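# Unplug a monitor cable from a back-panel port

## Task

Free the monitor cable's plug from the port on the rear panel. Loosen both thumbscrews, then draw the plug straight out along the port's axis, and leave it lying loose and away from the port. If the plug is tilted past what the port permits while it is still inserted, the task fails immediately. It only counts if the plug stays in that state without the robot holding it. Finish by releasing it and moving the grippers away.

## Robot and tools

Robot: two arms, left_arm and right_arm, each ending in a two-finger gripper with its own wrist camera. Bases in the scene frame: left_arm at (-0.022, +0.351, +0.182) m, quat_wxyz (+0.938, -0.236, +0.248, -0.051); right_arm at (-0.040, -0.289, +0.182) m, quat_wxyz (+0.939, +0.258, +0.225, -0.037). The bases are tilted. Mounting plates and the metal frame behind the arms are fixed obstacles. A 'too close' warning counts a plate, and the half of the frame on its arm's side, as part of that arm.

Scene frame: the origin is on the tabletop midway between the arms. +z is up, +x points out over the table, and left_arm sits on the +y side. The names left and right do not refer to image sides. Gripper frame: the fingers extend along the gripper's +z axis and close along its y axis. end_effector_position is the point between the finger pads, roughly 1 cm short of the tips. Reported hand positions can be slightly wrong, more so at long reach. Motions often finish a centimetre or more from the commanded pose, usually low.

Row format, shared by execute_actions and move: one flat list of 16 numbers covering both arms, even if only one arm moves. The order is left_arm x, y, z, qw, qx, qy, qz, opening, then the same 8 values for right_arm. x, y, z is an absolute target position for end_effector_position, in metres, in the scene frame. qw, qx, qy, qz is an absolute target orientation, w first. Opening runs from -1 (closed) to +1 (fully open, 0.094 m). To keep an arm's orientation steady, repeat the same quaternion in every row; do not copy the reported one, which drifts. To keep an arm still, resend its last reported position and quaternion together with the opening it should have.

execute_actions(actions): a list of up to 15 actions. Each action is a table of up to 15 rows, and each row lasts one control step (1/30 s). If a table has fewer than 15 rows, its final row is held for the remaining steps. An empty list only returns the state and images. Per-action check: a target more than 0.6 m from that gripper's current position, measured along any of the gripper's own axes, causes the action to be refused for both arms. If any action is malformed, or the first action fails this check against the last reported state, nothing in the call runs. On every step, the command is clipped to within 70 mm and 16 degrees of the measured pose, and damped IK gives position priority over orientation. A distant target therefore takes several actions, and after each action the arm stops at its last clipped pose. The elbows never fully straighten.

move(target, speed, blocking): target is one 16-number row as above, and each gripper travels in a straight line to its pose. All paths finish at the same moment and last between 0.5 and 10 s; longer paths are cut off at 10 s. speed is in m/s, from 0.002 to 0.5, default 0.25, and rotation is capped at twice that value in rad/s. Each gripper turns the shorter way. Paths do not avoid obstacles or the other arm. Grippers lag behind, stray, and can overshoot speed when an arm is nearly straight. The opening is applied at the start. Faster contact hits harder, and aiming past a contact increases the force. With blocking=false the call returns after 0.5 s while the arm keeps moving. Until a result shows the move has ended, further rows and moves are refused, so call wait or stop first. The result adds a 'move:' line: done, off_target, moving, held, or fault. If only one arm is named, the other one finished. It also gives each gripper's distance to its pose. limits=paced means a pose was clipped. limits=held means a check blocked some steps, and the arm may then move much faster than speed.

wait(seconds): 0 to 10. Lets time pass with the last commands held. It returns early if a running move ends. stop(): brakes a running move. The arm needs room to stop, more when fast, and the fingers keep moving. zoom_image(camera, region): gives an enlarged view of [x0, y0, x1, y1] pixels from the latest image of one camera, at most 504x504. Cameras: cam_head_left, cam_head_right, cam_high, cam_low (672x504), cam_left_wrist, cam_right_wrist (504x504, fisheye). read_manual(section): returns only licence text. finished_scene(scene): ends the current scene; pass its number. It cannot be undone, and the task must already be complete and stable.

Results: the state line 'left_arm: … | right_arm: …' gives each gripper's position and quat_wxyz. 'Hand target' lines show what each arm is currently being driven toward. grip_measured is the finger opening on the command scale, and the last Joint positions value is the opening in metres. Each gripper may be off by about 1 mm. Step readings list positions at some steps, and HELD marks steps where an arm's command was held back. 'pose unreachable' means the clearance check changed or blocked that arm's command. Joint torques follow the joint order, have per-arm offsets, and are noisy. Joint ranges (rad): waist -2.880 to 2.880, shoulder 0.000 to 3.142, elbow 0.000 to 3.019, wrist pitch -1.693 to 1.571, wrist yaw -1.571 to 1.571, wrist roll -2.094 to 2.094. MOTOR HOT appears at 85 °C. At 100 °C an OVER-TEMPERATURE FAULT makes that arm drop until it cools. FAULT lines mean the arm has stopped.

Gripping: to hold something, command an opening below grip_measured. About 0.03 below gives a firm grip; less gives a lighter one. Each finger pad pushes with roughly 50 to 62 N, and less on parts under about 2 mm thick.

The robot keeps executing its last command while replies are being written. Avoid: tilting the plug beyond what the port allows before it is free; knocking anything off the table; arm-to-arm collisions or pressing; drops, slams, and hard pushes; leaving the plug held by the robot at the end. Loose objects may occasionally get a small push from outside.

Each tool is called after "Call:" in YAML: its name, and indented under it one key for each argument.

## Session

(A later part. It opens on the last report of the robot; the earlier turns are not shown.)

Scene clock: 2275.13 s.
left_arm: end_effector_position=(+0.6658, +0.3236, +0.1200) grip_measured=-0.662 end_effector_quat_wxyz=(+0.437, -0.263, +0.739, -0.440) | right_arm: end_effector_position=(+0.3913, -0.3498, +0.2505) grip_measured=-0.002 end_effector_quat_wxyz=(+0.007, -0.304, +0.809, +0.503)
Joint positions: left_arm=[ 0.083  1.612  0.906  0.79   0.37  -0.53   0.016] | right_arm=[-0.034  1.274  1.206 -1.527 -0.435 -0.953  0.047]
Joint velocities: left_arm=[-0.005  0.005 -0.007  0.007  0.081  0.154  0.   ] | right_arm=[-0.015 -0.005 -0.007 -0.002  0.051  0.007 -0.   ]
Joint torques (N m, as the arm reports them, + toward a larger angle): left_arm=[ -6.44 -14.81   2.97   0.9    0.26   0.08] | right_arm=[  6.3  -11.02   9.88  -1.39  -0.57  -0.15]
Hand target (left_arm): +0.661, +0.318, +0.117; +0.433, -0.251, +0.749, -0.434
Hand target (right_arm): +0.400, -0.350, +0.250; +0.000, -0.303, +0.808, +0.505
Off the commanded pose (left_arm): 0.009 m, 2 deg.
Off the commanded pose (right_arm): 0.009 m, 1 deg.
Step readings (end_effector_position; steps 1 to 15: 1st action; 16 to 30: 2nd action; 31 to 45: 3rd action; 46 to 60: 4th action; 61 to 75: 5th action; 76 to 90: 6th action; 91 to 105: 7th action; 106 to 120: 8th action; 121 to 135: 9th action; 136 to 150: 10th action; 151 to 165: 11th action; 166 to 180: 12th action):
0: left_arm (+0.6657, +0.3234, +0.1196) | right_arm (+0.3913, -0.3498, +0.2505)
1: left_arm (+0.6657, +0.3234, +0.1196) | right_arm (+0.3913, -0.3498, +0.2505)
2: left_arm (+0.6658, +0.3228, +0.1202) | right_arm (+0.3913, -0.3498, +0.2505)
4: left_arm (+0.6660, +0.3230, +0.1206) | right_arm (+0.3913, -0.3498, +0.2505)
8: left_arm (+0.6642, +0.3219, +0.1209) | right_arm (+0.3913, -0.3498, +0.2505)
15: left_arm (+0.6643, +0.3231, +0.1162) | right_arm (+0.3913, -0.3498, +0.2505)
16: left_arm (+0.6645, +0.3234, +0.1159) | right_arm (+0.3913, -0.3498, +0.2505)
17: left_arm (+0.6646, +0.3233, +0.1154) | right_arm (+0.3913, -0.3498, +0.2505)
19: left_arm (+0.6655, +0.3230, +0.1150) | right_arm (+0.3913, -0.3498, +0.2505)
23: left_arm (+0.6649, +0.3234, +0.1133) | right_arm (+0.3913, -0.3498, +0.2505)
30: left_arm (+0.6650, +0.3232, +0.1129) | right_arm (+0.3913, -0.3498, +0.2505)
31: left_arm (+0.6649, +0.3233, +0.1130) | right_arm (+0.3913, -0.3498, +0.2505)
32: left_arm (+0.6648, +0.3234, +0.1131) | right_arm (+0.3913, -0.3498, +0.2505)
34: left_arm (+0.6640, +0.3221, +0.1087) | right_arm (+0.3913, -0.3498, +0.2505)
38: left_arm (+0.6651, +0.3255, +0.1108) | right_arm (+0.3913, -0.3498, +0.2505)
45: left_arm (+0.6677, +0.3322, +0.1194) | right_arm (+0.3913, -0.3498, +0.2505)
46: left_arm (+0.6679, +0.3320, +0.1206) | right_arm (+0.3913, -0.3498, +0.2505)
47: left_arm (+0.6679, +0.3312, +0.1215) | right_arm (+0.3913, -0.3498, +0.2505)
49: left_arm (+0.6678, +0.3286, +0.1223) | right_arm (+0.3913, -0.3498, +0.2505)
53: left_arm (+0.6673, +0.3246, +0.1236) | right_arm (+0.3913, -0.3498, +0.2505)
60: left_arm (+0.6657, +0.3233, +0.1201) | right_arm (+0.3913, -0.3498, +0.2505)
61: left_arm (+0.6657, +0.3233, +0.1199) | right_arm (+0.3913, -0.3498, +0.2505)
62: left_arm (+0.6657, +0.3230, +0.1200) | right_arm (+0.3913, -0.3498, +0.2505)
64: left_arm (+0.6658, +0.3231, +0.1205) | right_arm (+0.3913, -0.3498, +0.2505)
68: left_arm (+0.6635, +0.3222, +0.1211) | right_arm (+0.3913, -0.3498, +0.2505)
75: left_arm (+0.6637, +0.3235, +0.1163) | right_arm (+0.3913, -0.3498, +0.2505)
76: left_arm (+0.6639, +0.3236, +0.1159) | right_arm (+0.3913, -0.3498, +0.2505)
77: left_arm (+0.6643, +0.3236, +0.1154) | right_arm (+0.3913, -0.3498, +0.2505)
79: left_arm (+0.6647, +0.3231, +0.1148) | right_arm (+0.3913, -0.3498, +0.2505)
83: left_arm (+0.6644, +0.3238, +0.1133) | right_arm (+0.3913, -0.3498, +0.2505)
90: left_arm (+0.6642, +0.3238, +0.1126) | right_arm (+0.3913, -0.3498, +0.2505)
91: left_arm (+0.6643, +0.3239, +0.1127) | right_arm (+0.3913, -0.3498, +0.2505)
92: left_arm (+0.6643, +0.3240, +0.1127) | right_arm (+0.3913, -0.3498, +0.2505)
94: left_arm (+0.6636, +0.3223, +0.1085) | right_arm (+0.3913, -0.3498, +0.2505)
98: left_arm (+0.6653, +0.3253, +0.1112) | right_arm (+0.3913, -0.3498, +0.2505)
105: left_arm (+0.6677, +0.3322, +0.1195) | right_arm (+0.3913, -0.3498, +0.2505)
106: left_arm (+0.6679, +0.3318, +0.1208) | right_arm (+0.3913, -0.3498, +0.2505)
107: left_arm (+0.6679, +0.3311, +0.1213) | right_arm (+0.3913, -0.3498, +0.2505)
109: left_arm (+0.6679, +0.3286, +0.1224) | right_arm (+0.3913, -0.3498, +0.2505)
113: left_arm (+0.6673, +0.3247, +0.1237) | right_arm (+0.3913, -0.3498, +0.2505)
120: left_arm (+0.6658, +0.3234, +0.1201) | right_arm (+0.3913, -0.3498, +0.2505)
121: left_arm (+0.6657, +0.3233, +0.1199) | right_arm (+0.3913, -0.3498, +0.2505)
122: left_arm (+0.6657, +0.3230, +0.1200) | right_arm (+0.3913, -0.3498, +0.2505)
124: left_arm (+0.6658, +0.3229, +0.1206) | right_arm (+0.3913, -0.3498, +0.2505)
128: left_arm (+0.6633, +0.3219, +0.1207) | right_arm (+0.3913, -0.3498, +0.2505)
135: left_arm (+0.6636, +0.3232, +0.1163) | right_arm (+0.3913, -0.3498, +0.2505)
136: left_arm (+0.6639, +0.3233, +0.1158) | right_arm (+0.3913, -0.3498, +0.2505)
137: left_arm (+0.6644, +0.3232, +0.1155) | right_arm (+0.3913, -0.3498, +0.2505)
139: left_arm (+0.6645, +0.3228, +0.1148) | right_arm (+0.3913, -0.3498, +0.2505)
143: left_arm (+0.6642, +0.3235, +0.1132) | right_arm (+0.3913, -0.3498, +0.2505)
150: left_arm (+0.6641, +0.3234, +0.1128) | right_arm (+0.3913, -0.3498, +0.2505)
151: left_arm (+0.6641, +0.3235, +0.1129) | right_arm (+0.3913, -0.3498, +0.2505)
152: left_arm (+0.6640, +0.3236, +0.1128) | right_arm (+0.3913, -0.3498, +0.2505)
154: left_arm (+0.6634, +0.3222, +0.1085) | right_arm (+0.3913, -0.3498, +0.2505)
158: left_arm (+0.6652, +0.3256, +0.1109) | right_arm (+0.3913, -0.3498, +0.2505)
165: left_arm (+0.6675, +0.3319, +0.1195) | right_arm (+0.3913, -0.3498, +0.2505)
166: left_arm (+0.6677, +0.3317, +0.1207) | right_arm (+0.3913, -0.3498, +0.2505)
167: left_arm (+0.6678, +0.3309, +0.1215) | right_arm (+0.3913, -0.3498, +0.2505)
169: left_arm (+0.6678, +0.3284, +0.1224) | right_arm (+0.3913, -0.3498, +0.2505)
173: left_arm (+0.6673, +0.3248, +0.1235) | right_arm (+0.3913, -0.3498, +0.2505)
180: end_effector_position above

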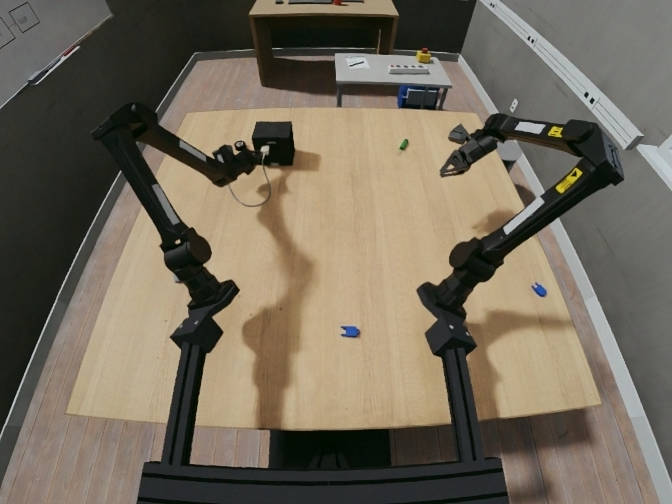

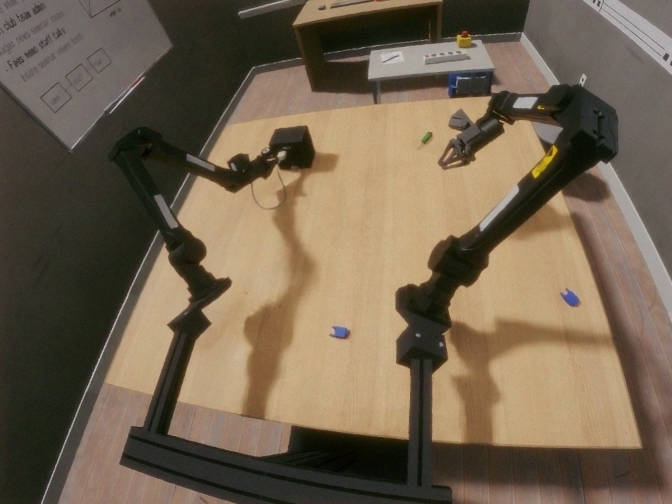

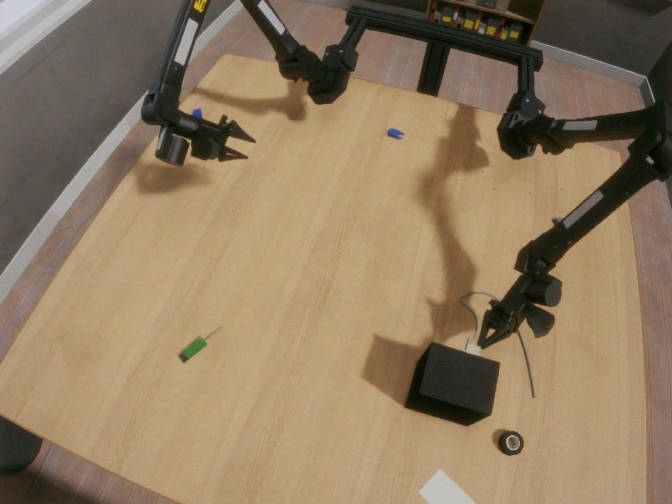

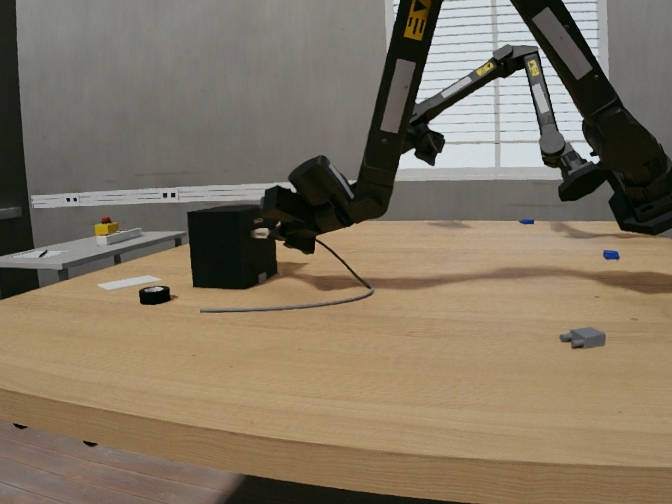

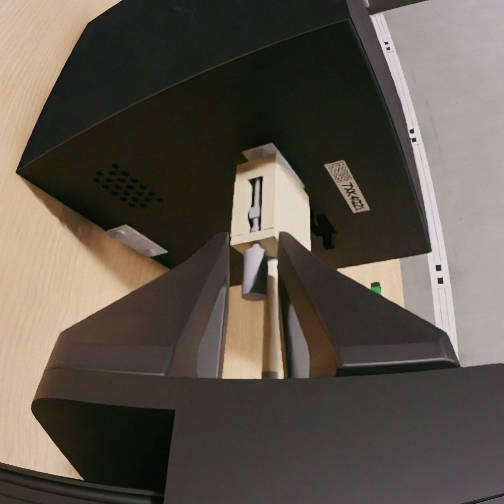

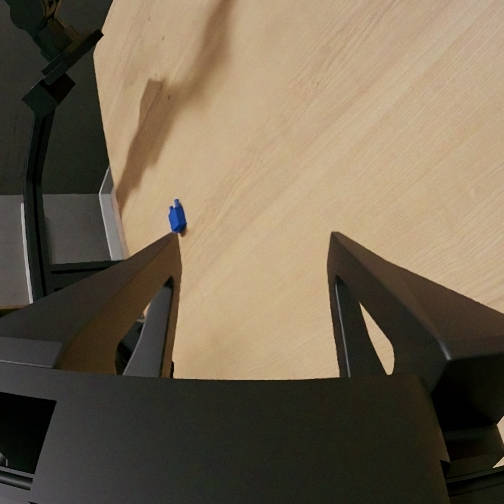

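Call:
execute_actions:
  actions:
    - [[0.6605,0.3174,0.117,0.433,-0.25,0.75,-0.433,-0.895,0.4,-0.35,0.25,0,-0.3,0.8,0.5,0],[0.6605,0.3174,0.117,0.433,-0.25,0.75,-0.433,-0.895,0.4,-0.35,0.25,0,-0.3,0.8,0.5,0],[0.6605,0.3174,0.117,0.433,-0.25,0.75,-0.433,-0.895,0.4,-0.35,0.25,0,-0.3,0.8,0.5,0],[0.6605,0.3174,0.117,0.433,-0.25,0.75,-0.433,-0.895,0.4,-0.35,0.25,0,-0.3,0.8,0.5,0],[0.666,0.3174,0.1185,0.399,-0.301,0.692,-0.521,-0.895,0.4,-0.35,0.25,0,-0.3,0.8,0.5,0],[0.666,0.3174,0.1185,0.399,-0.301,0.692,-0.521,-0.895,0.4,-0.35,0.25,0,-0.3,0.8,0.5,0],[0.666,0.3174,0.1185,0.399,-0.301,0.692,-0.521,-0.895,0.4,-0.35,0.25,0,-0.3,0.8,0.5,0],[0.668,0.3184,0.1168,0.36,-0.347,0.623,-0.602,-0.895,0.4,-0.35,0.25,0,-0.3,0.8,0.5,0],[0.668,0.3184,0.1168,0.36,-0.347,0.623,-0.602,-0.895,0.4,-0.35,0.25,0,-0.3,0.8,0.5,0],[0.668,0.3184,0.1168,0.36,-0.347,0.623,-0.602,-0.895,0.4,-0.35,0.25,0,-0.3,0.8,0.5,0],[0.669,0.3184,0.115,0.315,-0.389,0.545,-0.673,-0.895,0.4,-0.35,0.25,0,-0.3,0.8,0.5,0],[0.669,0.3184,0.115,0.315,-0.389,0.545,-0.673,-0.895,0.4,-0.35,0.25,0,-0.3,0.8,0.5,0],[0.669,0.3184,0.115,0.315,-0.389,0.545,-0.673,-0.895,0.4,-0.35,0.25,0,-0.3,0.8,0.5,0],[0.669,0.3184,0.113,0.269,-0.422,0.465,-0.73,-0.895,0.4,-0.35,0.25,0,-0.3,0.8,0.5,0]]
    - [[0.669,0.3184,0.113,0.269,-0.422,0.465,-0.73,-0.895,0.4,-0.35,0.25,0,-0.3,0.8,0.5,0]]
    - [[0.666,0.319,0.114,0.269,-0.422,0.465,-0.73,-0.66,0.4,-0.35,0.25,0,-0.3,0.8,0.5,0],[0.666,0.319,0.114,0.269,-0.422,0.465,-0.73,-0.66,0.4,-0.35,0.25,0,-0.3,0.8,0.5,0],[0.665,0.318,0.117,0.315,-0.389,0.545,-0.673,-0.66,0.4,-0.35,0.25,0,-0.3,0.8,0.5,0],[0.665,0.318,0.117,0.315,-0.389,0.545,-0.673,-0.66,0.4,-0.35,0.25,0,-0.3,0.8,0.5,0],[0.665,0.318,0.117,0.315,-0.389,0.545,-0.673,-0.66,0.4,-0.35,0.25,0,-0.3,0.8,0.5,0],[0.664,0.316,0.116,0.36,-0.347,0.623,-0.602,-0.66,0.4,-0.35,0.25,0,-0.3,0.8,0.5,0],[0.664,0.316,0.116,0.36,-0.347,0.623,-0.602,-0.66,0.4,-0.35,0.25,0,-0.3,0.8,0.5,0],[0.664,0.316,0.116,0.36,-0.347,0.623,-0.602,-0.66,0.4,-0.35,0.25,0,-0.3,0.8,0.5,0],[0.662,0.3155,0.116,0.399,-0.301,0.692,-0.521,-0.66,0.4,-0.35,0.25,0,-0.3,0.8,0.5,0],[0.662,0.3155,0.116,0.399,-0.301,0.692,-0.521,-0.66,0.4,-0.35,0.25,0,-0.3,0.8,0.5,0],[0.662,0.3155,0.116,0.399,-0.301,0.692,-0.521,-0.66,0.4,-0.35,0.25,0,-0.3,0.8,0.5,0],[0.6605,0.3174,0.117,0.433,-0.25,0.75,-0.433,-0.66,0.4,-0.35,0.25,0,-0.3,0.8,0.5,0]]
    - [[0.6605,0.3174,0.117,0.433,-0.25,0.75,-0.433,-0.66,0.4,-0.35,0.25,0,-0.3,0.8,0.5,0]]
    - [[0.6605,0.3174,0.117,0.433,-0.25,0.75,-0.433,-0.895,0.4,-0.35,0.25,0,-0.3,0.8,0.5,0],[0.6605,0.3174,0.117,0.433,-0.25,0.75,-0.433,-0.895,0.4,-0.35,0.25,0,-0.3,0.8,0.5,0],[0.6605,0.3174,0.117,0.433,-0.25,0.75,-0.433,-0.895,0.4,-0.35,0.25,0,-0.3,0.8,0.5,0],[0.6605,0.3174,0.117,0.433,-0.25,0.75,-0.433,-0.895,0.4,-0.35,0.25,0,-0.3,0.8,0.5,0],[0.666,0.3174,0.1185,0.399,-0.301,0.692,-0.521,-0.895,0.4,-0.35,0.25,0,-0.3,0.8,0.5,0],[0.666,0.3174,0.1185,0.399,-0.301,0.692,-0.521,-0.895,0.4,-0.35,0.25,0,-0.3,0.8,0.5,0],[0.666,0.3174,0.1185,0.399,-0.301,0.692,-0.521,-0.895,0.4,-0.35,0.25,0,-0.3,0.8,0.5,0],[0.668,0.3184,0.1168,0.36,-0.347,0.623,-0.602,-0.895,0.4,-0.35,0.25,0,-0.3,0.8,0.5,0],[0.668,0.3184,0.1168,0.36,-0.347,0.623,-0.602,-0.895,0.4,-0.35,0.25,0,-0.3,0.8,0.5,0],[0.668,0.3184,0.1168,0.36,-0.347,0.623,-0.602,-0.895,0.4,-0.35,0.25,0,-0.3,0.8,0.5,0],[0.669,0.3184,0.115,0.315,-0.389,0.545,-0.673,-0.895,0.4,-0.35,0.25,0,-0.3,0.8,0.5,0],[0.669,0.3184,0.115,0.315,-0.389,0.545,-0.673,-0.895,0.4,-0.35,0.25,0,-0.3,0.8,0.5,0],[0.669,0.3184,0.115,0.315,-0.389,0.545,-0.673,-0.895,0.4,-0.35,0.25,0,-0.3,0.8,0.5,0],[0.669,0.3184,0.113,0.269,-0.422,0.465,-0.73,-0.895,0.4,-0.35,0.25,0,-0.3,0.8,0.5,0]]
    - [[0.669,0.3184,0.113,0.269,-0.422,0.465,-0.73,-0.895,0.4,-0.35,0.25,0,-0.3,0.8,0.5,0]]
    - [[0.666,0.319,0.114,0.269,-0.422,0.465,-0.73,-0.66,0.4,-0.35,0.25,0,-0.3,0.8,0.5,0],[0.666,0.319,0.114,0.269,-0.422,0.465,-0.73,-0.66,0.4,-0.35,0.25,0,-0.3,0.8,0.5,0],[0.665,0.318,0.117,0.315,-0.389,0.545,-0.673,-0.66,0.4,-0.35,0.25,0,-0.3,0.8,0.5,0],[0.665,0.318,0.117,0.315,-0.389,0.545,-0.673,-0.66,0.4,-0.35,0.25,0,-0.3,0.8,0.5,0],[0.665,0.318,0.117,0.315,-0.389,0.545,-0.673,-0.66,0.4,-0.35,0.25,0,-0.3,0.8,0.5,0],[0.664,0.316,0.116,0.36,-0.347,0.623,-0.602,-0.66,0.4,-0.35,0.25,0,-0.3,0.8,0.5,0],[0.664,0.316,0.116,0.36,-0.347,0.623,-0.602,-0.66,0.4,-0.35,0.25,0,-0.3,0.8,0.5,0],[0.664,0.316,0.116,0.36,-0.347,0.623,-0.602,-0.66,0.4,-0.35,0.25,0,-0.3,0.8,0.5,0],[0.662,0.3155,0.116,0.399,-0.301,0.692,-0.521,-0.66,0.4,-0.35,0.25,0,-0.3,0.8,0.5,0],[0.662,0.3155,0.116,0.399,-0.301,0.692,-0.521,-0.66,0.4,-0.35,0.25,0,-0.3,0.8,0.5,0],[0.662,0.3155,0.116,0.399,-0.301,0.692,-0.521,-0.66,0.4,-0.35,0.25,0,-0.3,0.8,0.5,0],[0.6605,0.3174,0.117,0.433,-0.25,0.75,-0.433,-0.66,0.4,-0.35,0.25,0,-0.3,0.8,0.5,0]]
    - [[0.6605,0.3174,0.117,0.433,-0.25,0.75,-0.433,-0.66,0.4,-0.35,0.25,0,-0.3,0.8,0.5,0]]
    - [[0.6605,0.3174,0.117,0.433,-0.25,0.75,-0.433,-0.895,0.4,-0.35,0.25,0,-0.3,0.8,0.5,0],[0.6605,0.3174,0.117,0.433,-0.25,0.75,-0.433,-0.895,0.4,-0.35,0.25,0,-0.3,0.8,0.5,0],[0.6605,0.3174,0.117,0.433,-0.25,0.75,-0.433,-0.895,0.4,-0.35,0.25,0,-0.3,0.8,0.5,0],[0.6605,0.3174,0.117,0.433,-0.25,0.75,-0.433,-0.895,0.4,-0.35,0.25,0,-0.3,0.8,0.5,0],[0.666,0.3174,0.1185,0.399,-0.301,0.692,-0.521,-0.895,0.4,-0.35,0.25,0,-0.3,0.8,0.5,0],[0.666,0.3174,0.1185,0.399,-0.301,0.692,-0.521,-0.895,0.4,-0.35,0.25,0,-0.3,0.8,0.5,0],[0.666,0.3174,0.1185,0.399,-0.301,0.692,-0.521,-0.895,0.4,-0.35,0.25,0,-0.3,0.8,0.5,0],[0.668,0.3184,0.1168,0.36,-0.347,0.623,-0.602,-0.895,0.4,-0.35,0.25,0,-0.3,0.8,0.5,0],[0.668,0.3184,0.1168,0.36,-0.347,0.623,-0.602,-0.895,0.4,-0.35,0.25,0,-0.3,0.8,0.5,0],[0.668,0.3184,0.1168,0.36,-0.347,0.623,-0.602,-0.895,0.4,-0.35,0.25,0,-0.3,0.8,0.5,0],[0.669,0.3184,0.115,0.315,-0.389,0.545,-0.673,-0.895,0.4,-0.35,0.25,0,-0.3,0.8,0.5,0],[0.669,0.3184,0.115,0.315,-0.389,0.545,-0.673,-0.895,0.4,-0.35,0.25,0,-0.3,0.8,0.5,0],[0.669,0.3184,0.115,0.315,-0.389,0.545,-0.673,-0.895,0.4,-0.35,0.25,0,-0.3,0.8,0.5,0],[0.669,0.3184,0.113,0.269,-0.422,0.465,-0.73,-0.895,0.4,-0.35,0.25,0,-0.3,0.8,0.5,0]]
    - [[0.669,0.3184,0.113,0.269,-0.422,0.465,-0.73,-0.895,0.4,-0.35,0.25,0,-0.3,0.8,0.5,0]]
    - [[0.666,0.319,0.114,0.269,-0.422,0.465,-0.73,-0.66,0.4,-0.35,0.25,0,-0.3,0.8,0.5,0],[0.666,0.319,0.114,0.269,-0.422,0.465,-0.73,-0.66,0.4,-0.35,0.25,0,-0.3,0.8,0.5,0],[0.665,0.318,0.117,0.315,-0.389,0.545,-0.673,-0.66,0.4,-0.35,0.25,0,-0.3,0.8,0.5,0],[0.665,0.318,0.117,0.315,-0.389,0.545,-0.673,-0.66,0.4,-0.35,0.25,0,-0.3,0.8,0.5,0],[0.665,0.318,0.117,0.315,-0.389,0.545,-0.673,-0.66,0.4,-0.35,0.25,0,-0.3,0.8,0.5,0],[0.664,0.316,0.116,0.36,-0.347,0.623,-0.602,-0.66,0.4,-0.35,0.25,0,-0.3,0.8,0.5,0],[0.664,0.316,0.116,0.36,-0.347,0.623,-0.602,-0.66,0.4,-0.35,0.25,0,-0.3,0.8,0.5,0],[0.664,0.316,0.116,0.36,-0.347,0.623,-0.602,-0.66,0.4,-0.35,0.25,0,-0.3,0.8,0.5,0],[0.662,0.3155,0.116,0.399,-0.301,0.692,-0.521,-0.66,0.4,-0.35,0.25,0,-0.3,0.8,0.5,0],[0.662,0.3155,0.116,0.399,-0.301,0.692,-0.521,-0.66,0.4,-0.35,0.25,0,-0.3,0.8,0.5,0],[0.662,0.3155,0.116,0.399,-0.301,0.692,-0.521,-0.66,0.4,-0.35,0.25,0,-0.3,0.8,0.5,0],[0.6605,0.3174,0.117,0.433,-0.25,0.75,-0.433,-0.66,0.4,-0.35,0.25,0,-0.3,0.8,0.5,0]]
    - [[0.6605,0.3174,0.117,0.433,-0.25,0.75,-0.433,-0.66,0.4,-0.35,0.25,0,-0.3,0.8,0.5,0]]
    - [[0.6605,0.3174,0.117,0.433,-0.25,0.75,-0.433,-0.895,0.4,-0.35,0.25,0,-0.3,0.8,0.5,0],[0.6605,0.3174,0.117,0.433,-0.25,0.75,-0.433,-0.895,0.4,-0.35,0.25,0,-0.3,0.8,0.5,0],[0.6605,0.3174,0.117,0.433,-0.25,0.75,-0.433,-0.895,0.4,-0.35,0.25,0,-0.3,0.8,0.5,0],[0.6605,0.3174,0.117,0.433,-0.25,0.75,-0.433,-0.895,0.4,-0.35,0.25,0,-0.3,0.8,0.5,0],[0.666,0.3174,0.1185,0.399,-0.301,0.692,-0.521,-0.895,0.4,-0.35,0.25,0,-0.3,0.8,0.5,0],[0.666,0.3174,0.1185,0.399,-0.301,0.692,-0.521,-0.895,0.4,-0.35,0.25,0,-0.3,0.8,0.5,0],[0.666,0.3174,0.1185,0.399,-0.301,0.692,-0.521,-0.895,0.4,-0.35,0.25,0,-0.3,0.8,0.5,0],[0.668,0.3184,0.1168,0.36,-0.347,0.623,-0.602,-0.895,0.4,-0.35,0.25,0,-0.3,0.8,0.5,0],[0.668,0.3184,0.1168,0.36,-0.347,0.623,-0.602,-0.895,0.4,-0.35,0.25,0,-0.3,0.8,0.5,0],[0.668,0.3184,0.1168,0.36,-0.347,0.623,-0.602,-0.895,0.4,-0.35,0.25,0,-0.3,0.8,0.5,0],[0.669,0.3184,0.115,0.315,-0.389,0.545,-0.673,-0.895,0.4,-0.35,0.25,0,-0.3,0.8,0.5,0],[0.669,0.3184,0.115,0.315,-0.389,0.545,-0.673,-0.895,0.4,-0.35,0.25,0,-0.3,0.8,0.5,0],[0.669,0.3184,0.115,0.315,-0.389,0.545,-0.673,-0.895,0.4,-0.35,0.25,0,-0.3,0.8,0.5,0],[0.669,0.3184,0.113,0.269,-0.422,0.465,-0.73,-0.895,0.4,-0.35,0.25,0,-0.3,0.8,0.5,0]]
    - [[0.669,0.3184,0.113,0.269,-0.422,0.465,-0.73,-0.895,0.4,-0.35,0.25,0,-0.3,0.8,0.5,0]]
    - [[0.666,0.319,0.114,0.269,-0.422,0.465,-0.73,-0.66,0.4,-0.35,0.25,0,-0.3,0.8,0.5,0],[0.666,0.319,0.114,0.269,-0.422,0.465,-0.73,-0.66,0.4,-0.35,0.25,0,-0.3,0.8,0.5,0],[0.665,0.318,0.117,0.315,-0.389,0.545,-0.673,-0.66,0.4,-0.35,0.25,0,-0.3,0.8,0.5,0],[0.665,0.318,0.117,0.315,-0.389,0.545,-0.673,-0.66,0.4,-0.35,0.25,0,-0.3,0.8,0.5,0],[0.665,0.318,0.117,0.315,-0.389,0.545,-0.673,-0.66,0.4,-0.35,0.25,0,-0.3,0.8,0.5,0],[0.664,0.316,0.116,0.36,-0.347,0.623,-0.602,-0.66,0.4,-0.35,0.25,0,-0.3,0.8,0.5,0],[0.664,0.316,0.116,0.36,-0.347,0.623,-0.602,-0.66,0.4,-0.35,0.25,0,-0.3,0.8,0.5,0],[0.664,0.316,0.116,0.36,-0.347,0.623,-0.602,-0.66,0.4,-0.35,0.25,0,-0.3,0.8,0.5,0],[0.662,0.3155,0.116,0.399,-0.301,0.692,-0.521,-0.66,0.4,-0.35,0.25,0,-0.3,0.8,0.5,0],[0.662,0.3155,0.116,0.399,-0.301,0.692,-0.521,-0.66,0.4,-0.35,0.25,0,-0.3,0.8,0.5,0],[0.662,0.3155,0.116,0.399,-0.301,0.692,-0.521,-0.66,0.4,-0.35,0.25,0,-0.3,0.8,0.5,0],[0.6605,0.3174,0.117,0.433,-0.25,0.75,-0.433,-0.66,0.4,-0.35,0.25,0,-0.3,0.8,0.5,0]]
    - [[0.6605,0.3174,0.117,0.433,-0.25,0.75,-0.433,-0.66,0.4,-0.35,0.25,0,-0.3,0.8,0.5,0]]

Call:
zoom_image:
  camera: "cam_left_wrist"
  region: [150,150,370,370]

Scene clock: 2402.60 s.
left_arm: end_effector_position=(+0.6657, +0.3234, +0.1197) grip_measured=-0.662 end_effector_quat_wxyz=(+0.437, -0.263, +0.739, -0.440) | right_arm: end_effector_position=(+0.3913, -0.3498, +0.2505) grip_measured=-0.002 end_effector_quat_wxyz=(+0.007, -0.304, +0.809, +0.503)
Joint positions: left_arm=[ 0.083  1.612  0.906  0.79   0.37  -0.53   0.016] | right_arm=[-0.034  1.274  1.206 -1.527 -0.435 -0.953  0.047]
Joint velocities: left_arm=[-0.005  0.005  0.012 -0.022 -0.007  0.154 -0.001] | right_arm=[-0.005 -0.005 -0.012  0.002 -0.022 -0.007 -0.   ]
Joint torques (N m, as the arm reports them, + toward a larger angle): left_arm=[ -6.41 -14.85   2.91   0.98   0.26   0.07] | right_arm=[  6.28 -11.02   9.87  -1.39  -0.57  -0.15]
Hand target (left_arm): +0.661, +0.317, +0.117; +0.433, -0.251, +0.749, -0.434
Hand target (right_arm): +0.400, -0.350, +0.250; +0.000, -0.303, +0.808, +0.505
Off the commanded pose (left_arm): 0.008 m, 2 deg.
Off the commanded pose (right_arm): 0.009 m, 1 deg.
Step readings (end_effector_position; steps 1 to 15: 1st action; 16 to 30: 2nd action; 31 to 45: 3rd action; 46 to 60: 4th action; 61 to 75: 5th action; 76 to 90: 6th action; 91 to 105: 7th action; 106 to 120: 8th action; 121 to 135: 9th action; 136 to 150: 10th action; 151 to 165: 11th action; 166 to 180: 12th action; 181 to 195: 13th action):
0: left_arm (+0.6656, +0.3235, +0.1197) | right_arm (+0.3913, -0.3498, +0.2505)
1: left_arm (+0.6656, +0.3235, +0.1197) | right_arm (+0.3913, -0.3498, +0.2505)
2: left_arm (+0.6656, +0.3229, +0.1200) | right_arm (+0.3913, -0.3498, +0.2505)
4: left_arm (+0.6658, +0.3229, +0.1205) | right_arm (+0.3913, -0.3498, +0.2505)
8: left_arm (+0.6642, +0.3219, +0.1209) | right_arm (+0.3913, -0.3498, +0.2505)
15: left_arm (+0.6643, +0.3231, +0.1162) | right_arm (+0.3913, -0.3498, +0.2505)
16: left_arm (+0.6645, +0.3234, +0.1159) | right_arm (+0.3913, -0.3498, +0.2505)
17: left_arm (+0.6647, +0.3233, +0.1154) | right_arm (+0.3913, -0.3498, +0.2505)
19: left_arm (+0.6655, +0.3230, +0.1150) | right_arm (+0.3913, -0.3498, +0.2505)
23: left_arm (+0.6649, +0.3234, +0.1133) | right_arm (+0.3913, -0.3498, +0.2505)
30: left_arm (+0.6650, +0.3234, +0.1128) | right_arm (+0.3913, -0.3498, +0.2505)
31: left_arm (+0.6649, +0.3235, +0.1129) | right_arm (+0.3913, -0.3498, +0.2505)
32: left_arm (+0.6649, +0.3237, +0.1132) | right_arm (+0.3913, -0.3498, +0.2505)
34: left_arm (+0.6639, +0.3220, +0.1086) | right_arm (+0.3913, -0.3498, +0.2505)
38: left_arm (+0.6651, +0.3255, +0.1108) | right_arm (+0.3913, -0.3498, +0.2505)
45: left_arm (+0.6676, +0.3321, +0.1196) | right_arm (+0.3913, -0.3498, +0.2505)
46: left_arm (+0.6677, +0.3317, +0.1206) | right_arm (+0.3913, -0.3498, +0.2505)
47: left_arm (+0.6679, +0.3310, +0.1217) | right_arm (+0.3913, -0.3498, +0.2505)
49: left_arm (+0.6680, +0.3285, +0.1225) | right_arm (+0.3913, -0.3498, +0.2505)
53: left_arm (+0.6672, +0.3247, +0.1233) | right_arm (+0.3913, -0.3498, +0.2505)
60: left_arm (+0.6657, +0.3235, +0.1198) | right_arm (+0.3913, -0.3498, +0.2505)
61: left_arm (+0.6656, +0.3234, +0.1197) | right_arm (+0.3913, -0.3498, +0.2505)
62: left_arm (+0.6656, +0.3229, +0.1199) | right_arm (+0.3913, -0.3498, +0.2505)
64: left_arm (+0.6658, +0.3228, +0.1205) | right_arm (+0.3913, -0.3498, +0.2505)
68: left_arm (+0.6641, +0.3219, +0.1209) | right_arm (+0.3913, -0.3498, +0.2505)
75: left_arm (+0.6642, +0.3232, +0.1163) | right_arm (+0.3913, -0.3498, +0.2505)
76: left_arm (+0.6644, +0.3233, +0.1158) | right_arm (+0.3913, -0.3498, +0.2505)
77: left_arm (+0.6646, +0.3232, +0.1153) | right_arm (+0.3913, -0.3498, +0.2505)
79: left_arm (+0.6653, +0.3230, +0.1148) | right_arm (+0.3913, -0.3498, +0.2505)
83: left_arm (+0.6649, +0.3235, +0.1133) | right_arm (+0.3913, -0.3498, +0.2505)
90: left_arm (+0.6647, +0.3233, +0.1128) | right_arm (+0.3913, -0.3498, +0.2505)
91: left_arm (+0.6646, +0.3234, +0.1129) | right_arm (+0.3913, -0.3498, +0.2505)
92: left_arm (+0.6646, +0.3236, +0.1131) | right_arm (+0.3913, -0.3498, +0.2505)
94: left_arm (+0.6639, +0.3221, +0.1087) | right_arm (+0.3913, -0.3498, +0.2505)
98: left_arm (+0.6651, +0.3255, +0.1108) | right_arm (+0.3913, -0.3498, +0.2505)
105: left_arm (+0.6677, +0.3321, +0.1195) | right_arm (+0.3913, -0.3498, +0.2505)
106: left_arm (+0.6677, +0.3317, +0.1206) | right_arm (+0.3913, -0.3498, +0.2505)
107: left_arm (+0.6679, +0.3310, +0.1217) | right_arm (+0.3913, -0.3498, +0.2505)
109: left_arm (+0.6679, +0.3287, +0.1225) | right_arm (+0.3913, -0.3498, +0.2505)
113: left_arm (+0.6673, +0.3248, +0.1235) | right_arm (+0.3913, -0.3498, +0.2505)
120: left_arm (+0.6657, +0.3235, +0.1199) | right_arm (+0.3913, -0.3498, +0.2505)
121: left_arm (+0.6656, +0.3235, +0.1198) | right_arm (+0.3913, -0.3498, +0.2505)
122: left_arm (+0.6656, +0.3230, +0.1201) | right_arm (+0.3913, -0.3498, +0.2505)
124: left_arm (+0.6658, +0.3231, +0.1205) | right_arm (+0.3913, -0.3498, +0.2505)
128: left_arm (+0.6639, +0.3222, +0.1209) | right_arm (+0.3913, -0.3498, +0.2505)
135: left_arm (+0.6640, +0.3234, +0.1162) | right_arm (+0.3913, -0.3498, +0.2505)
136: left_arm (+0.6641, +0.3235, +0.1158) | right_arm (+0.3913, -0.3498, +0.2505)
137: left_arm (+0.6646, +0.3233, +0.1156) | right_arm (+0.3913, -0.3498, +0.2505)
139: left_arm (+0.6649, +0.3230, +0.1147) | right_arm (+0.3913, -0.3498, +0.2505)
143: left_arm (+0.6646, +0.3236, +0.1131) | right_arm (+0.3913, -0.3498, +0.2505)
150: left_arm (+0.6647, +0.3235, +0.1127) | right_arm (+0.3913, -0.3498, +0.2505)
151: left_arm (+0.6648, +0.3237, +0.1128) | right_arm (+0.3913, -0.3498, +0.2505)
152: left_arm (+0.6647, +0.3238, +0.1129) | right_arm (+0.3913, -0.3498, +0.2505)
154: left_arm (+0.6639, +0.3223, +0.1086) | right_arm (+0.3913, -0.3498, +0.2505)
158: left_arm (+0.6655, +0.3257, +0.1110) | right_arm (+0.3913, -0.3498, +0.2505)
165: left_arm (+0.6677, +0.3320, +0.1196) | right_arm (+0.3913, -0.3498, +0.2505)
166: left_arm (+0.6679, +0.3318, +0.1208) | right_arm (+0.3913, -0.3498, +0.2505)
167: left_arm (+0.6678, +0.3309, +0.1215) | right_arm (+0.3913, -0.3498, +0.2505)
169: left_arm (+0.6678, +0.3286, +0.1223) | right_arm (+0.3913, -0.3498, +0.2505)
173: left_arm (+0.6673, +0.3248, +0.1235) | right_arm (+0.3913, -0.3498, +0.2505)
180: left_arm (+0.6657, +0.3236, +0.1199) | right_arm (+0.3913, -0.3498, +0.2505)
181: left_arm (+0.6657, +0.3235, +0.1198) | right_arm (+0.3913, -0.3498, +0.2505)
182: left_arm (+0.6656, +0.3230, +0.1201) | right_arm (+0.3913, -0.3498, +0.2505)
184: left_arm (+0.6658, +0.3231, +0.1205) | right_arm (+0.3913, -0.3498, +0.2505)
Lines left out of this list: 17.

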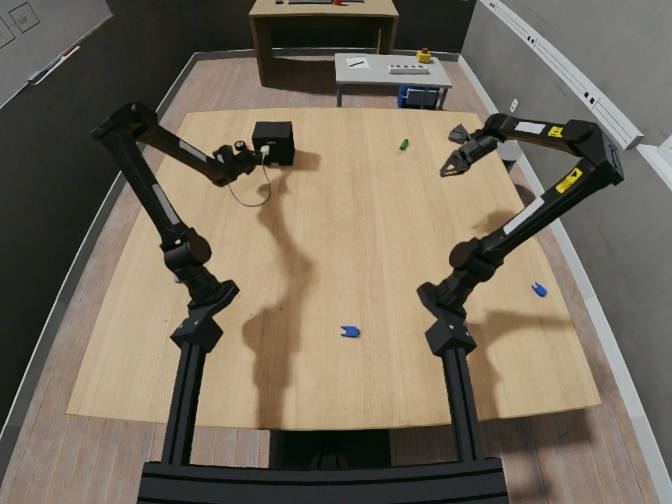

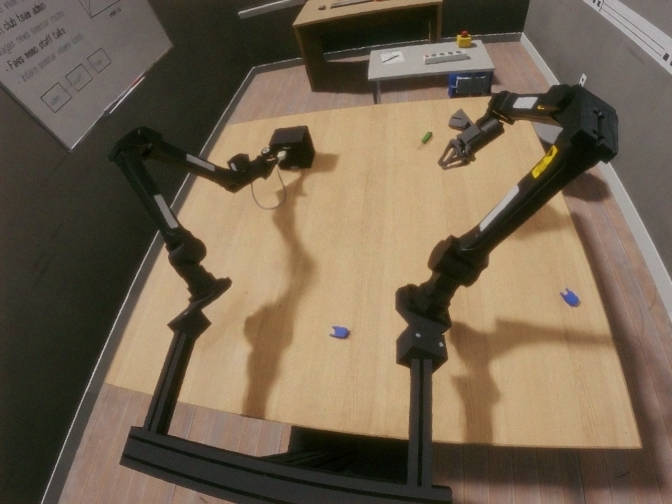

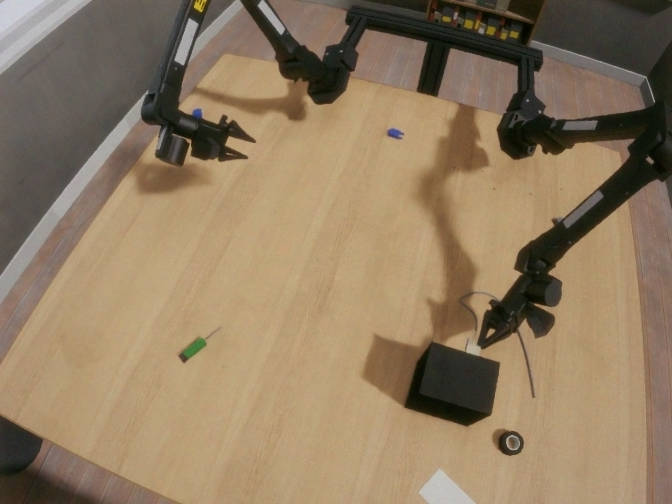

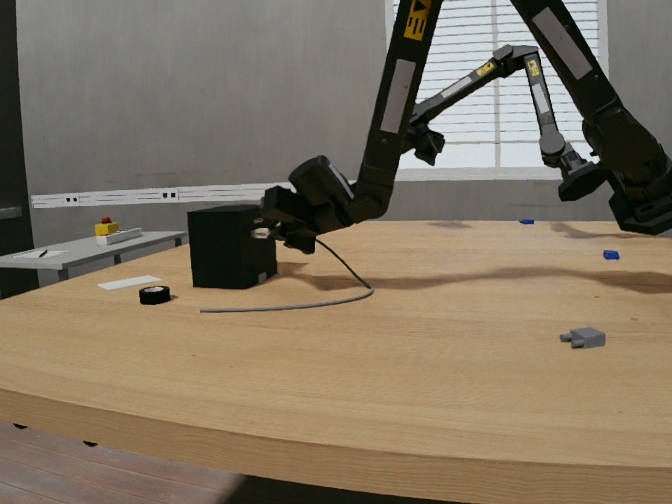

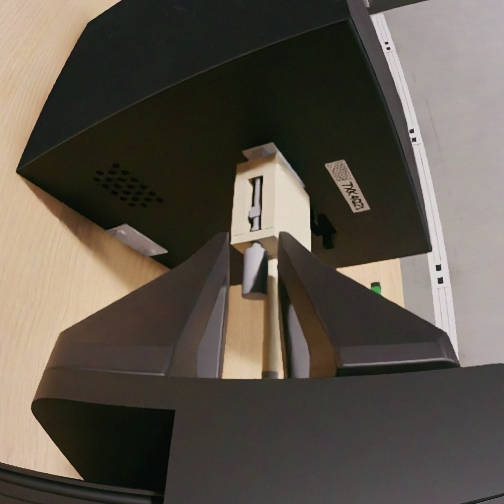

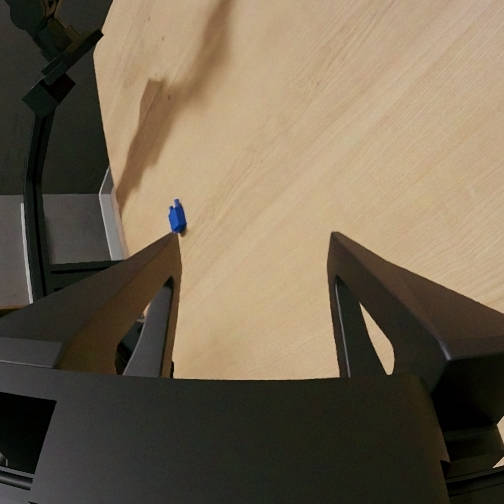

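Region (150, 150, 370, 370) of cam_left_wrist's 504x504 image, scaled by 2.291, with more detail than that image has.

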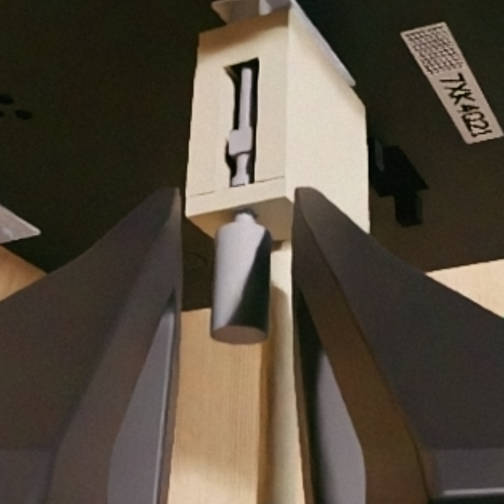

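Call:
move:
  target: [0.605,0.352,0.145,0.433,-0.25,0.75,-0.433,-0.66,0.4,-0.35,0.25,0,-0.3,0.8,0.5,0]
  speed: 0.15

Call:
move:
  target: [0.58,0.30,0.20,0.5,0,0.866,0,-0.66,0.4,-0.35,0.25,0,-0.3,0.8,0.5,0]
  speed: 0.3

Call:
move:
  target: [0.60,0.25,0.15,0.433,0.25,0.75,0.433,-0.66,0.4,-0.35,0.25,0,-0.3,0.8,0.5,0]
  speed: 0.3

Scene clock: 2489.73 s.
left_arm: end_effector_position=(+0.6116, +0.3505, +0.1551) grip_measured=-0.662 end_effector_quat_wxyz=(+0.444, -0.250, +0.741, -0.438) | right_arm: end_effector_position=(+0.3913, -0.3498, +0.2505) grip_measured=-0.002 end_effector_quat_wxyz=(+0.007, -0.304, +0.809, +0.503)
Joint positions: left_arm=[ 0.123  1.433  0.734  0.788  0.42  -0.508  0.016] | right_arm=[-0.034  1.274  1.206 -1.527 -0.435 -0.953  0.047]
Joint velocities: left_arm=[-0.005 -0.024 -0.022 -0.022  0.007 -0.007 -0.   ] | right_arm=[-0.015  0.005  0.002 -0.022 -0.037 -0.007 -0.001]
Joint torques (N m, as the arm reports them, + toward a larger angle): left_arm=[ -3.07 -12.37   2.65   0.93   0.57   0.1 ] | right_arm=[  6.29 -11.06   9.87  -1.39  -0.57  -0.15]
Hand target (left_arm): +0.605, +0.351, +0.145; +0.433, -0.250, +0.750, -0.433
Hand target (right_arm): +0.400, -0.350, +0.250; +0.000, -0.303, +0.808, +0.505
Off the commanded pose (left_arm): 0.012 m, 2 deg.
Off the commanded pose (right_arm): 0.009 m, 1 deg.
move: off_target (left_arm)

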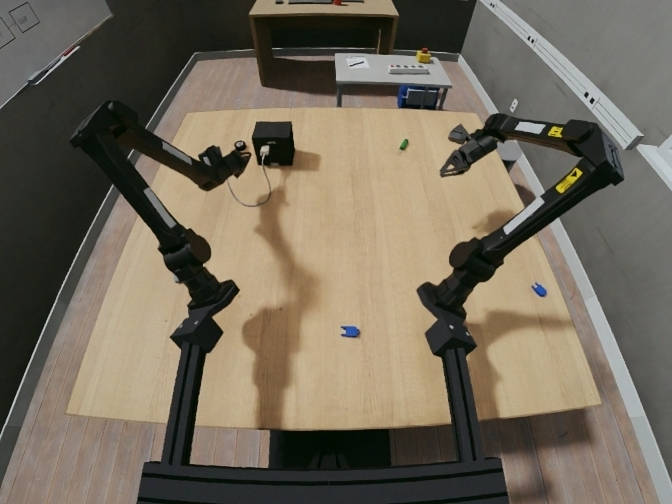

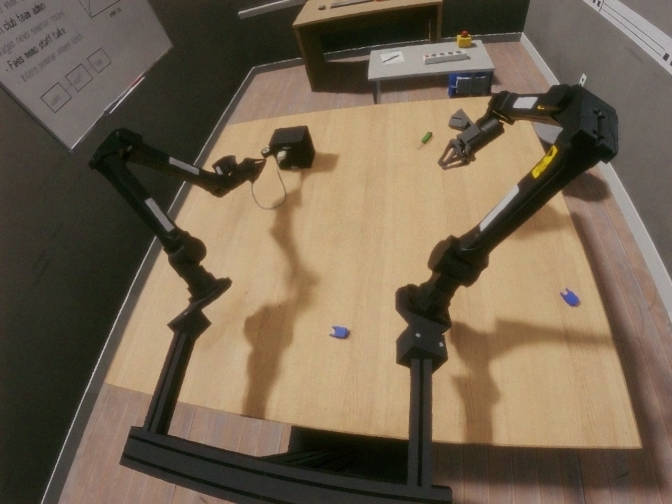

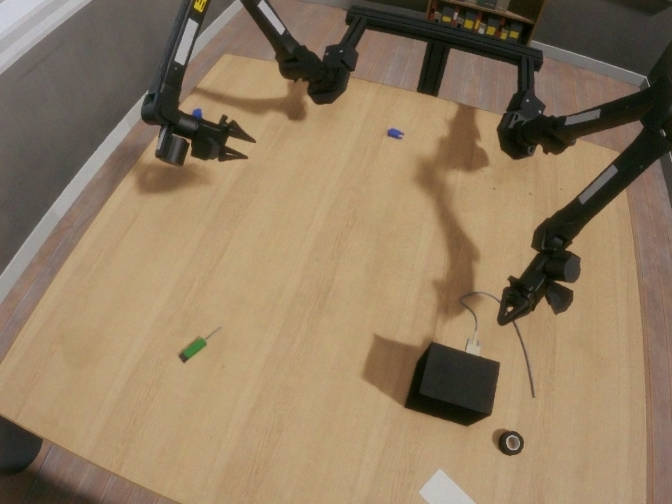

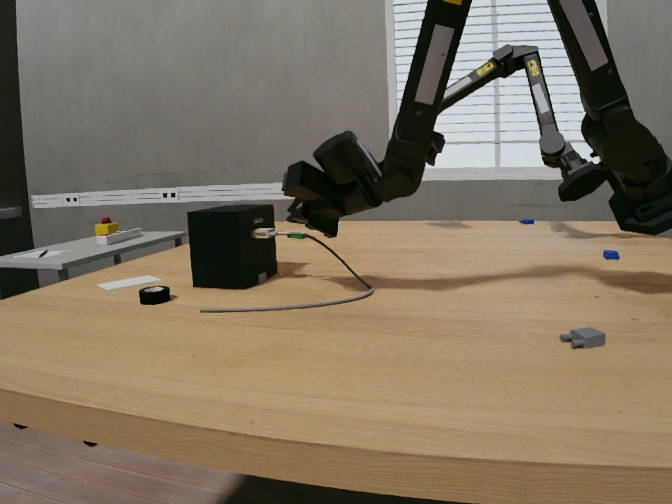

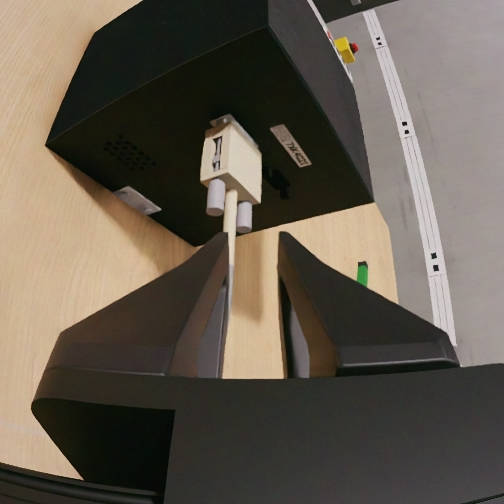

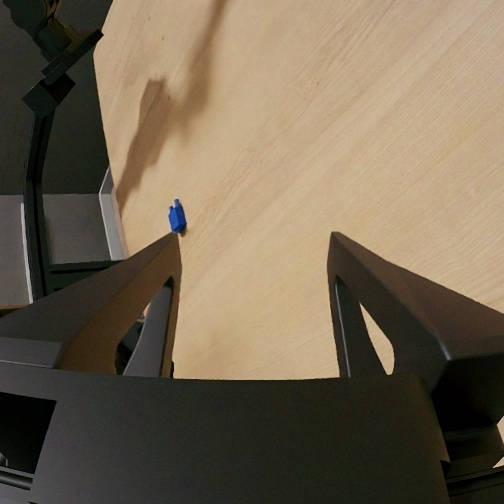

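Scene clock: 2492.10 s.
left_arm: end_effector_position=(+0.5861, +0.3048, +0.2048) grip_measured=-0.662 end_effector_quat_wxyz=(+0.500, -0.010, +0.866, -0.005) | right_arm: end_effector_position=(+0.3913, -0.3498, +0.2505) grip_measured=-0.002 end_effector_quat_wxyz=(+0.007, -0.304, +0.809, +0.503)
Joint positions: left_arm=[-0.272  1.326  0.683  0.692 -0.489  0.43   0.016] | right_arm=[-0.034  1.274  1.206 -1.527 -0.435 -0.953  0.047]
Joint velocities: left_arm=[-0.044  0.005  0.007 -0.027  0.081 -0.022  0.001] | right_arm=[-0.015 -0.015  0.007 -0.027 -0.037 -0.007  0.   ]
Joint torques (N m, as the arm reports them, + toward a larger angle): left_arm=[-5.78 -8.78  3.82  2.59  0.13  0.03] | right_arm=[  6.29 -11.04   9.88  -1.39  -0.57  -0.15]
Hand target (left_arm): +0.581, +0.300, +0.199; +0.499, -0.003, +0.866, -0.002
Hand target (right_arm): +0.400, -0.350, +0.250; +0.000, -0.303, +0.808, +0.505
Off the commanded pose (left_arm): 0.009 m, 1 deg.
Off the commanded pose (right_arm): 0.009 m, 1 deg.
move: done

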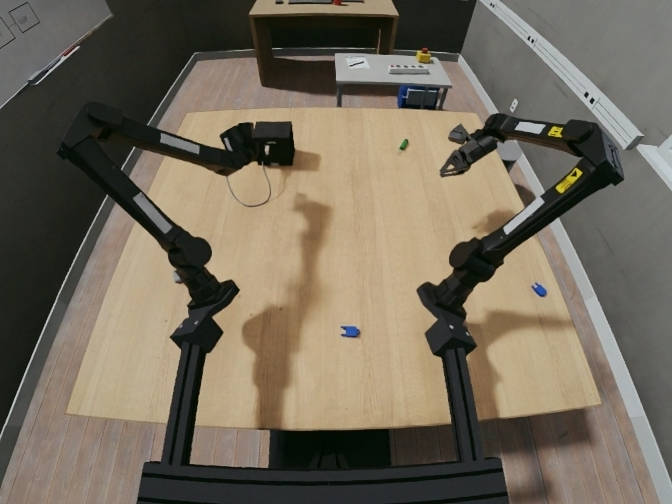

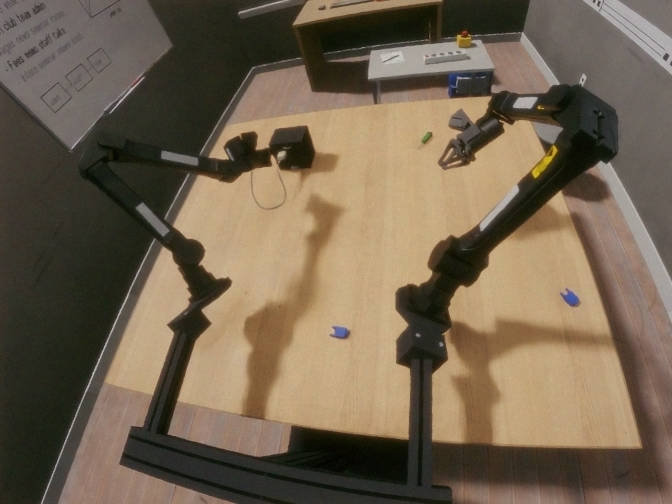

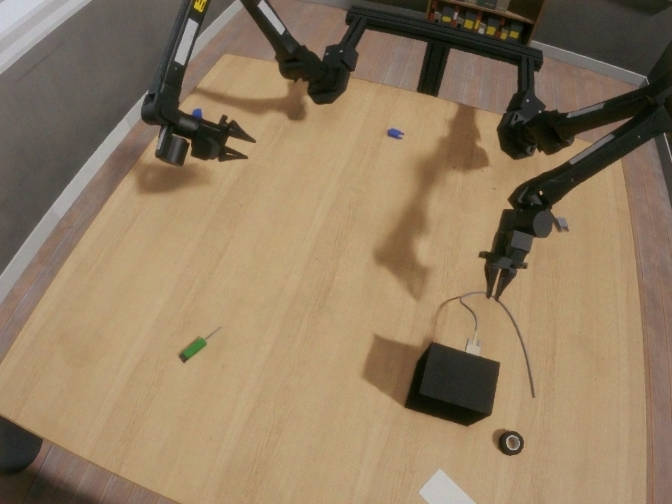

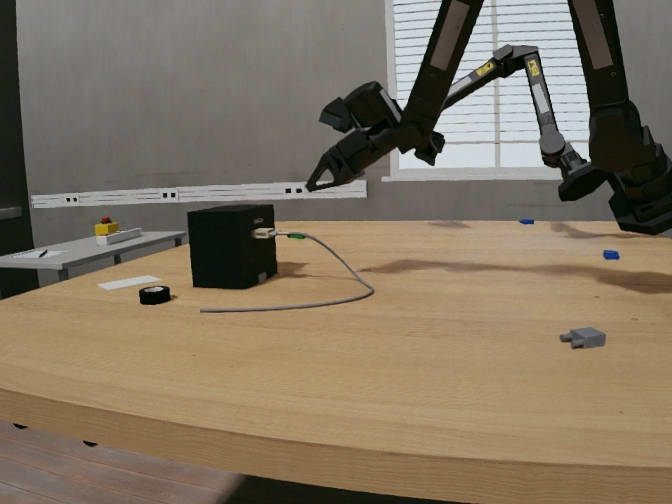

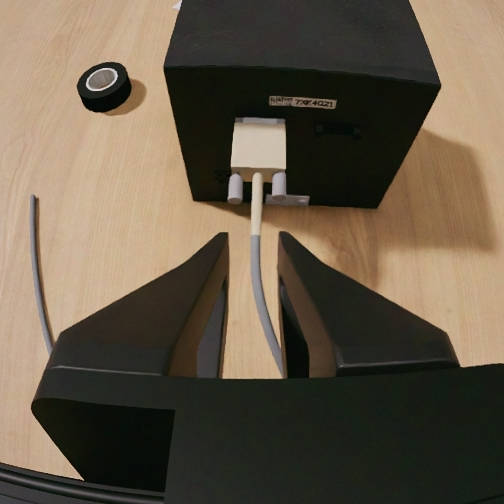

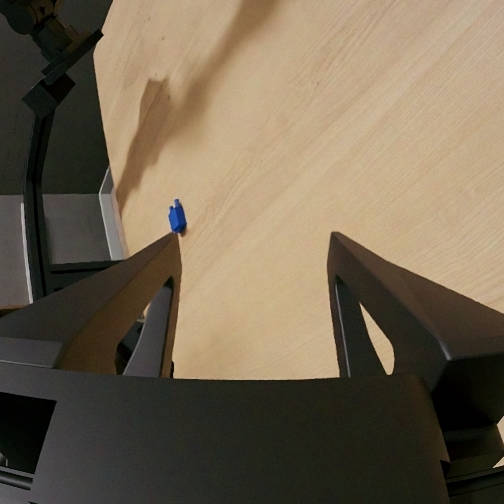

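Scene clock: 2494.47 s.
left_arm: end_effector_position=(+0.5963, +0.2559, +0.1441) grip_measured=-0.661 end_effector_quat_wxyz=(+0.418, +0.273, +0.767, +0.404) | right_arm: end_effector_position=(+0.3913, -0.3498, +0.2505) grip_measured=-0.002 end_effector_quat_wxyz=(+0.007, -0.304, +0.809, +0.503)
Joint positions: left_arm=[-0.354  1.892  0.857  1.55  -0.819  1.691  0.016] | right_arm=[-0.034  1.274  1.206 -1.527 -0.435 -0.953  0.047]
Joint velocities: left_arm=[-0.015  0.015  0.012  0.002  0.037 -0.022 -0.   ] | right_arm=[-0.015 -0.005 -0.012 -0.017  0.022 -0.051 -0.002]
Joint torques (N m, as the arm reports them, + toward a larger angle): left_arm=[-10.29 -11.64   4.13   2.34   0.38  -0.09] | right_arm=[  6.32 -11.02   9.88  -1.39  -0.57  -0.15]
Hand target (left_arm): +0.601, +0.251, +0.150; +0.425, +0.265, +0.763, +0.408
Hand target (right_arm): +0.400, -0.350, +0.250; +0.000, -0.303, +0.808, +0.505
Off the commanded pose (left_arm): 0.009 m, 5 deg.
Off the commanded pose (right_arm): 0.009 m, 1 deg.
joint sent to its limit (left arm) — the command would take joint 4 (wrist pitch) past its upper limit, so that joint was sent only as far as its limit.
move: off_target (left_arm)

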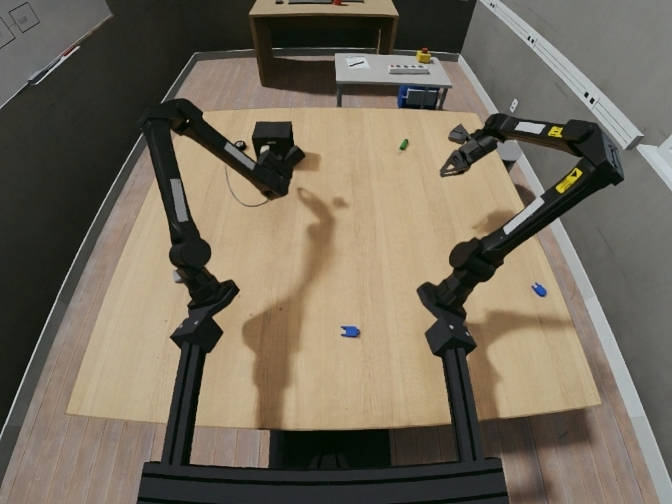

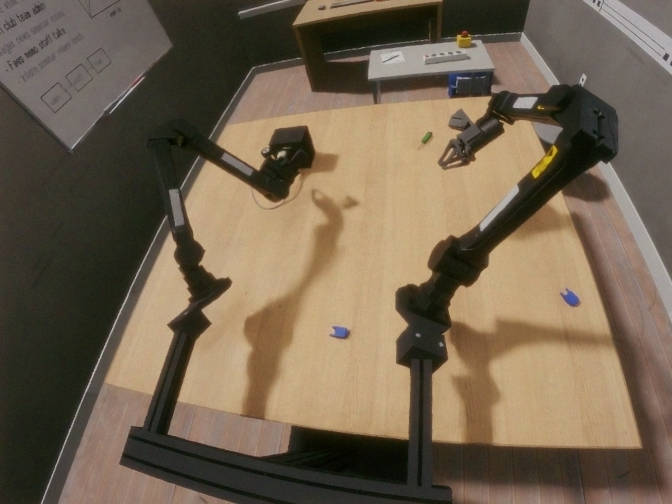

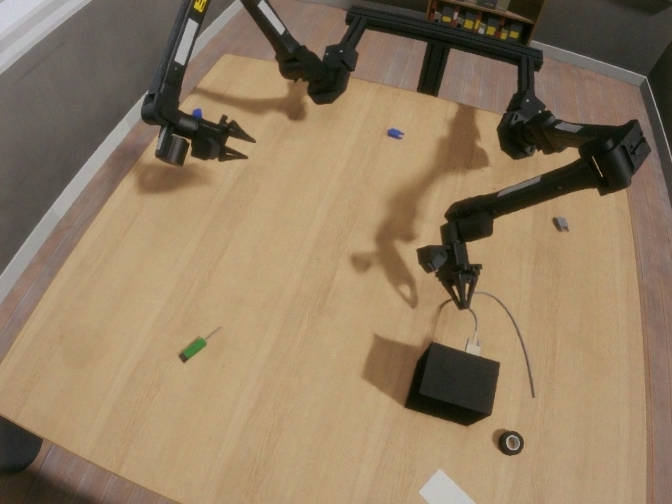

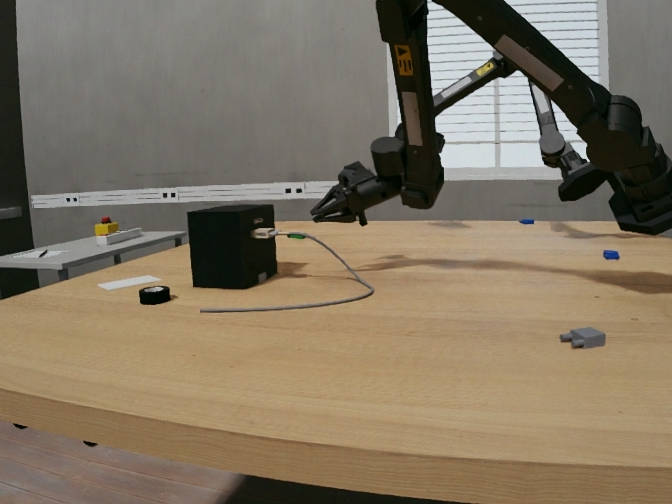

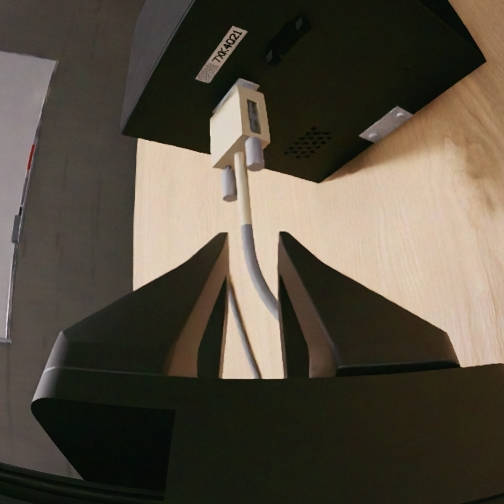

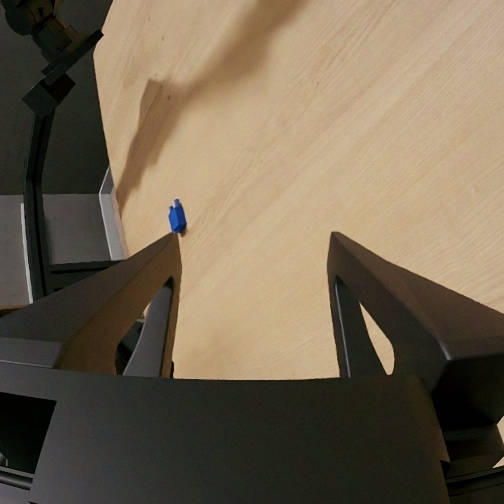

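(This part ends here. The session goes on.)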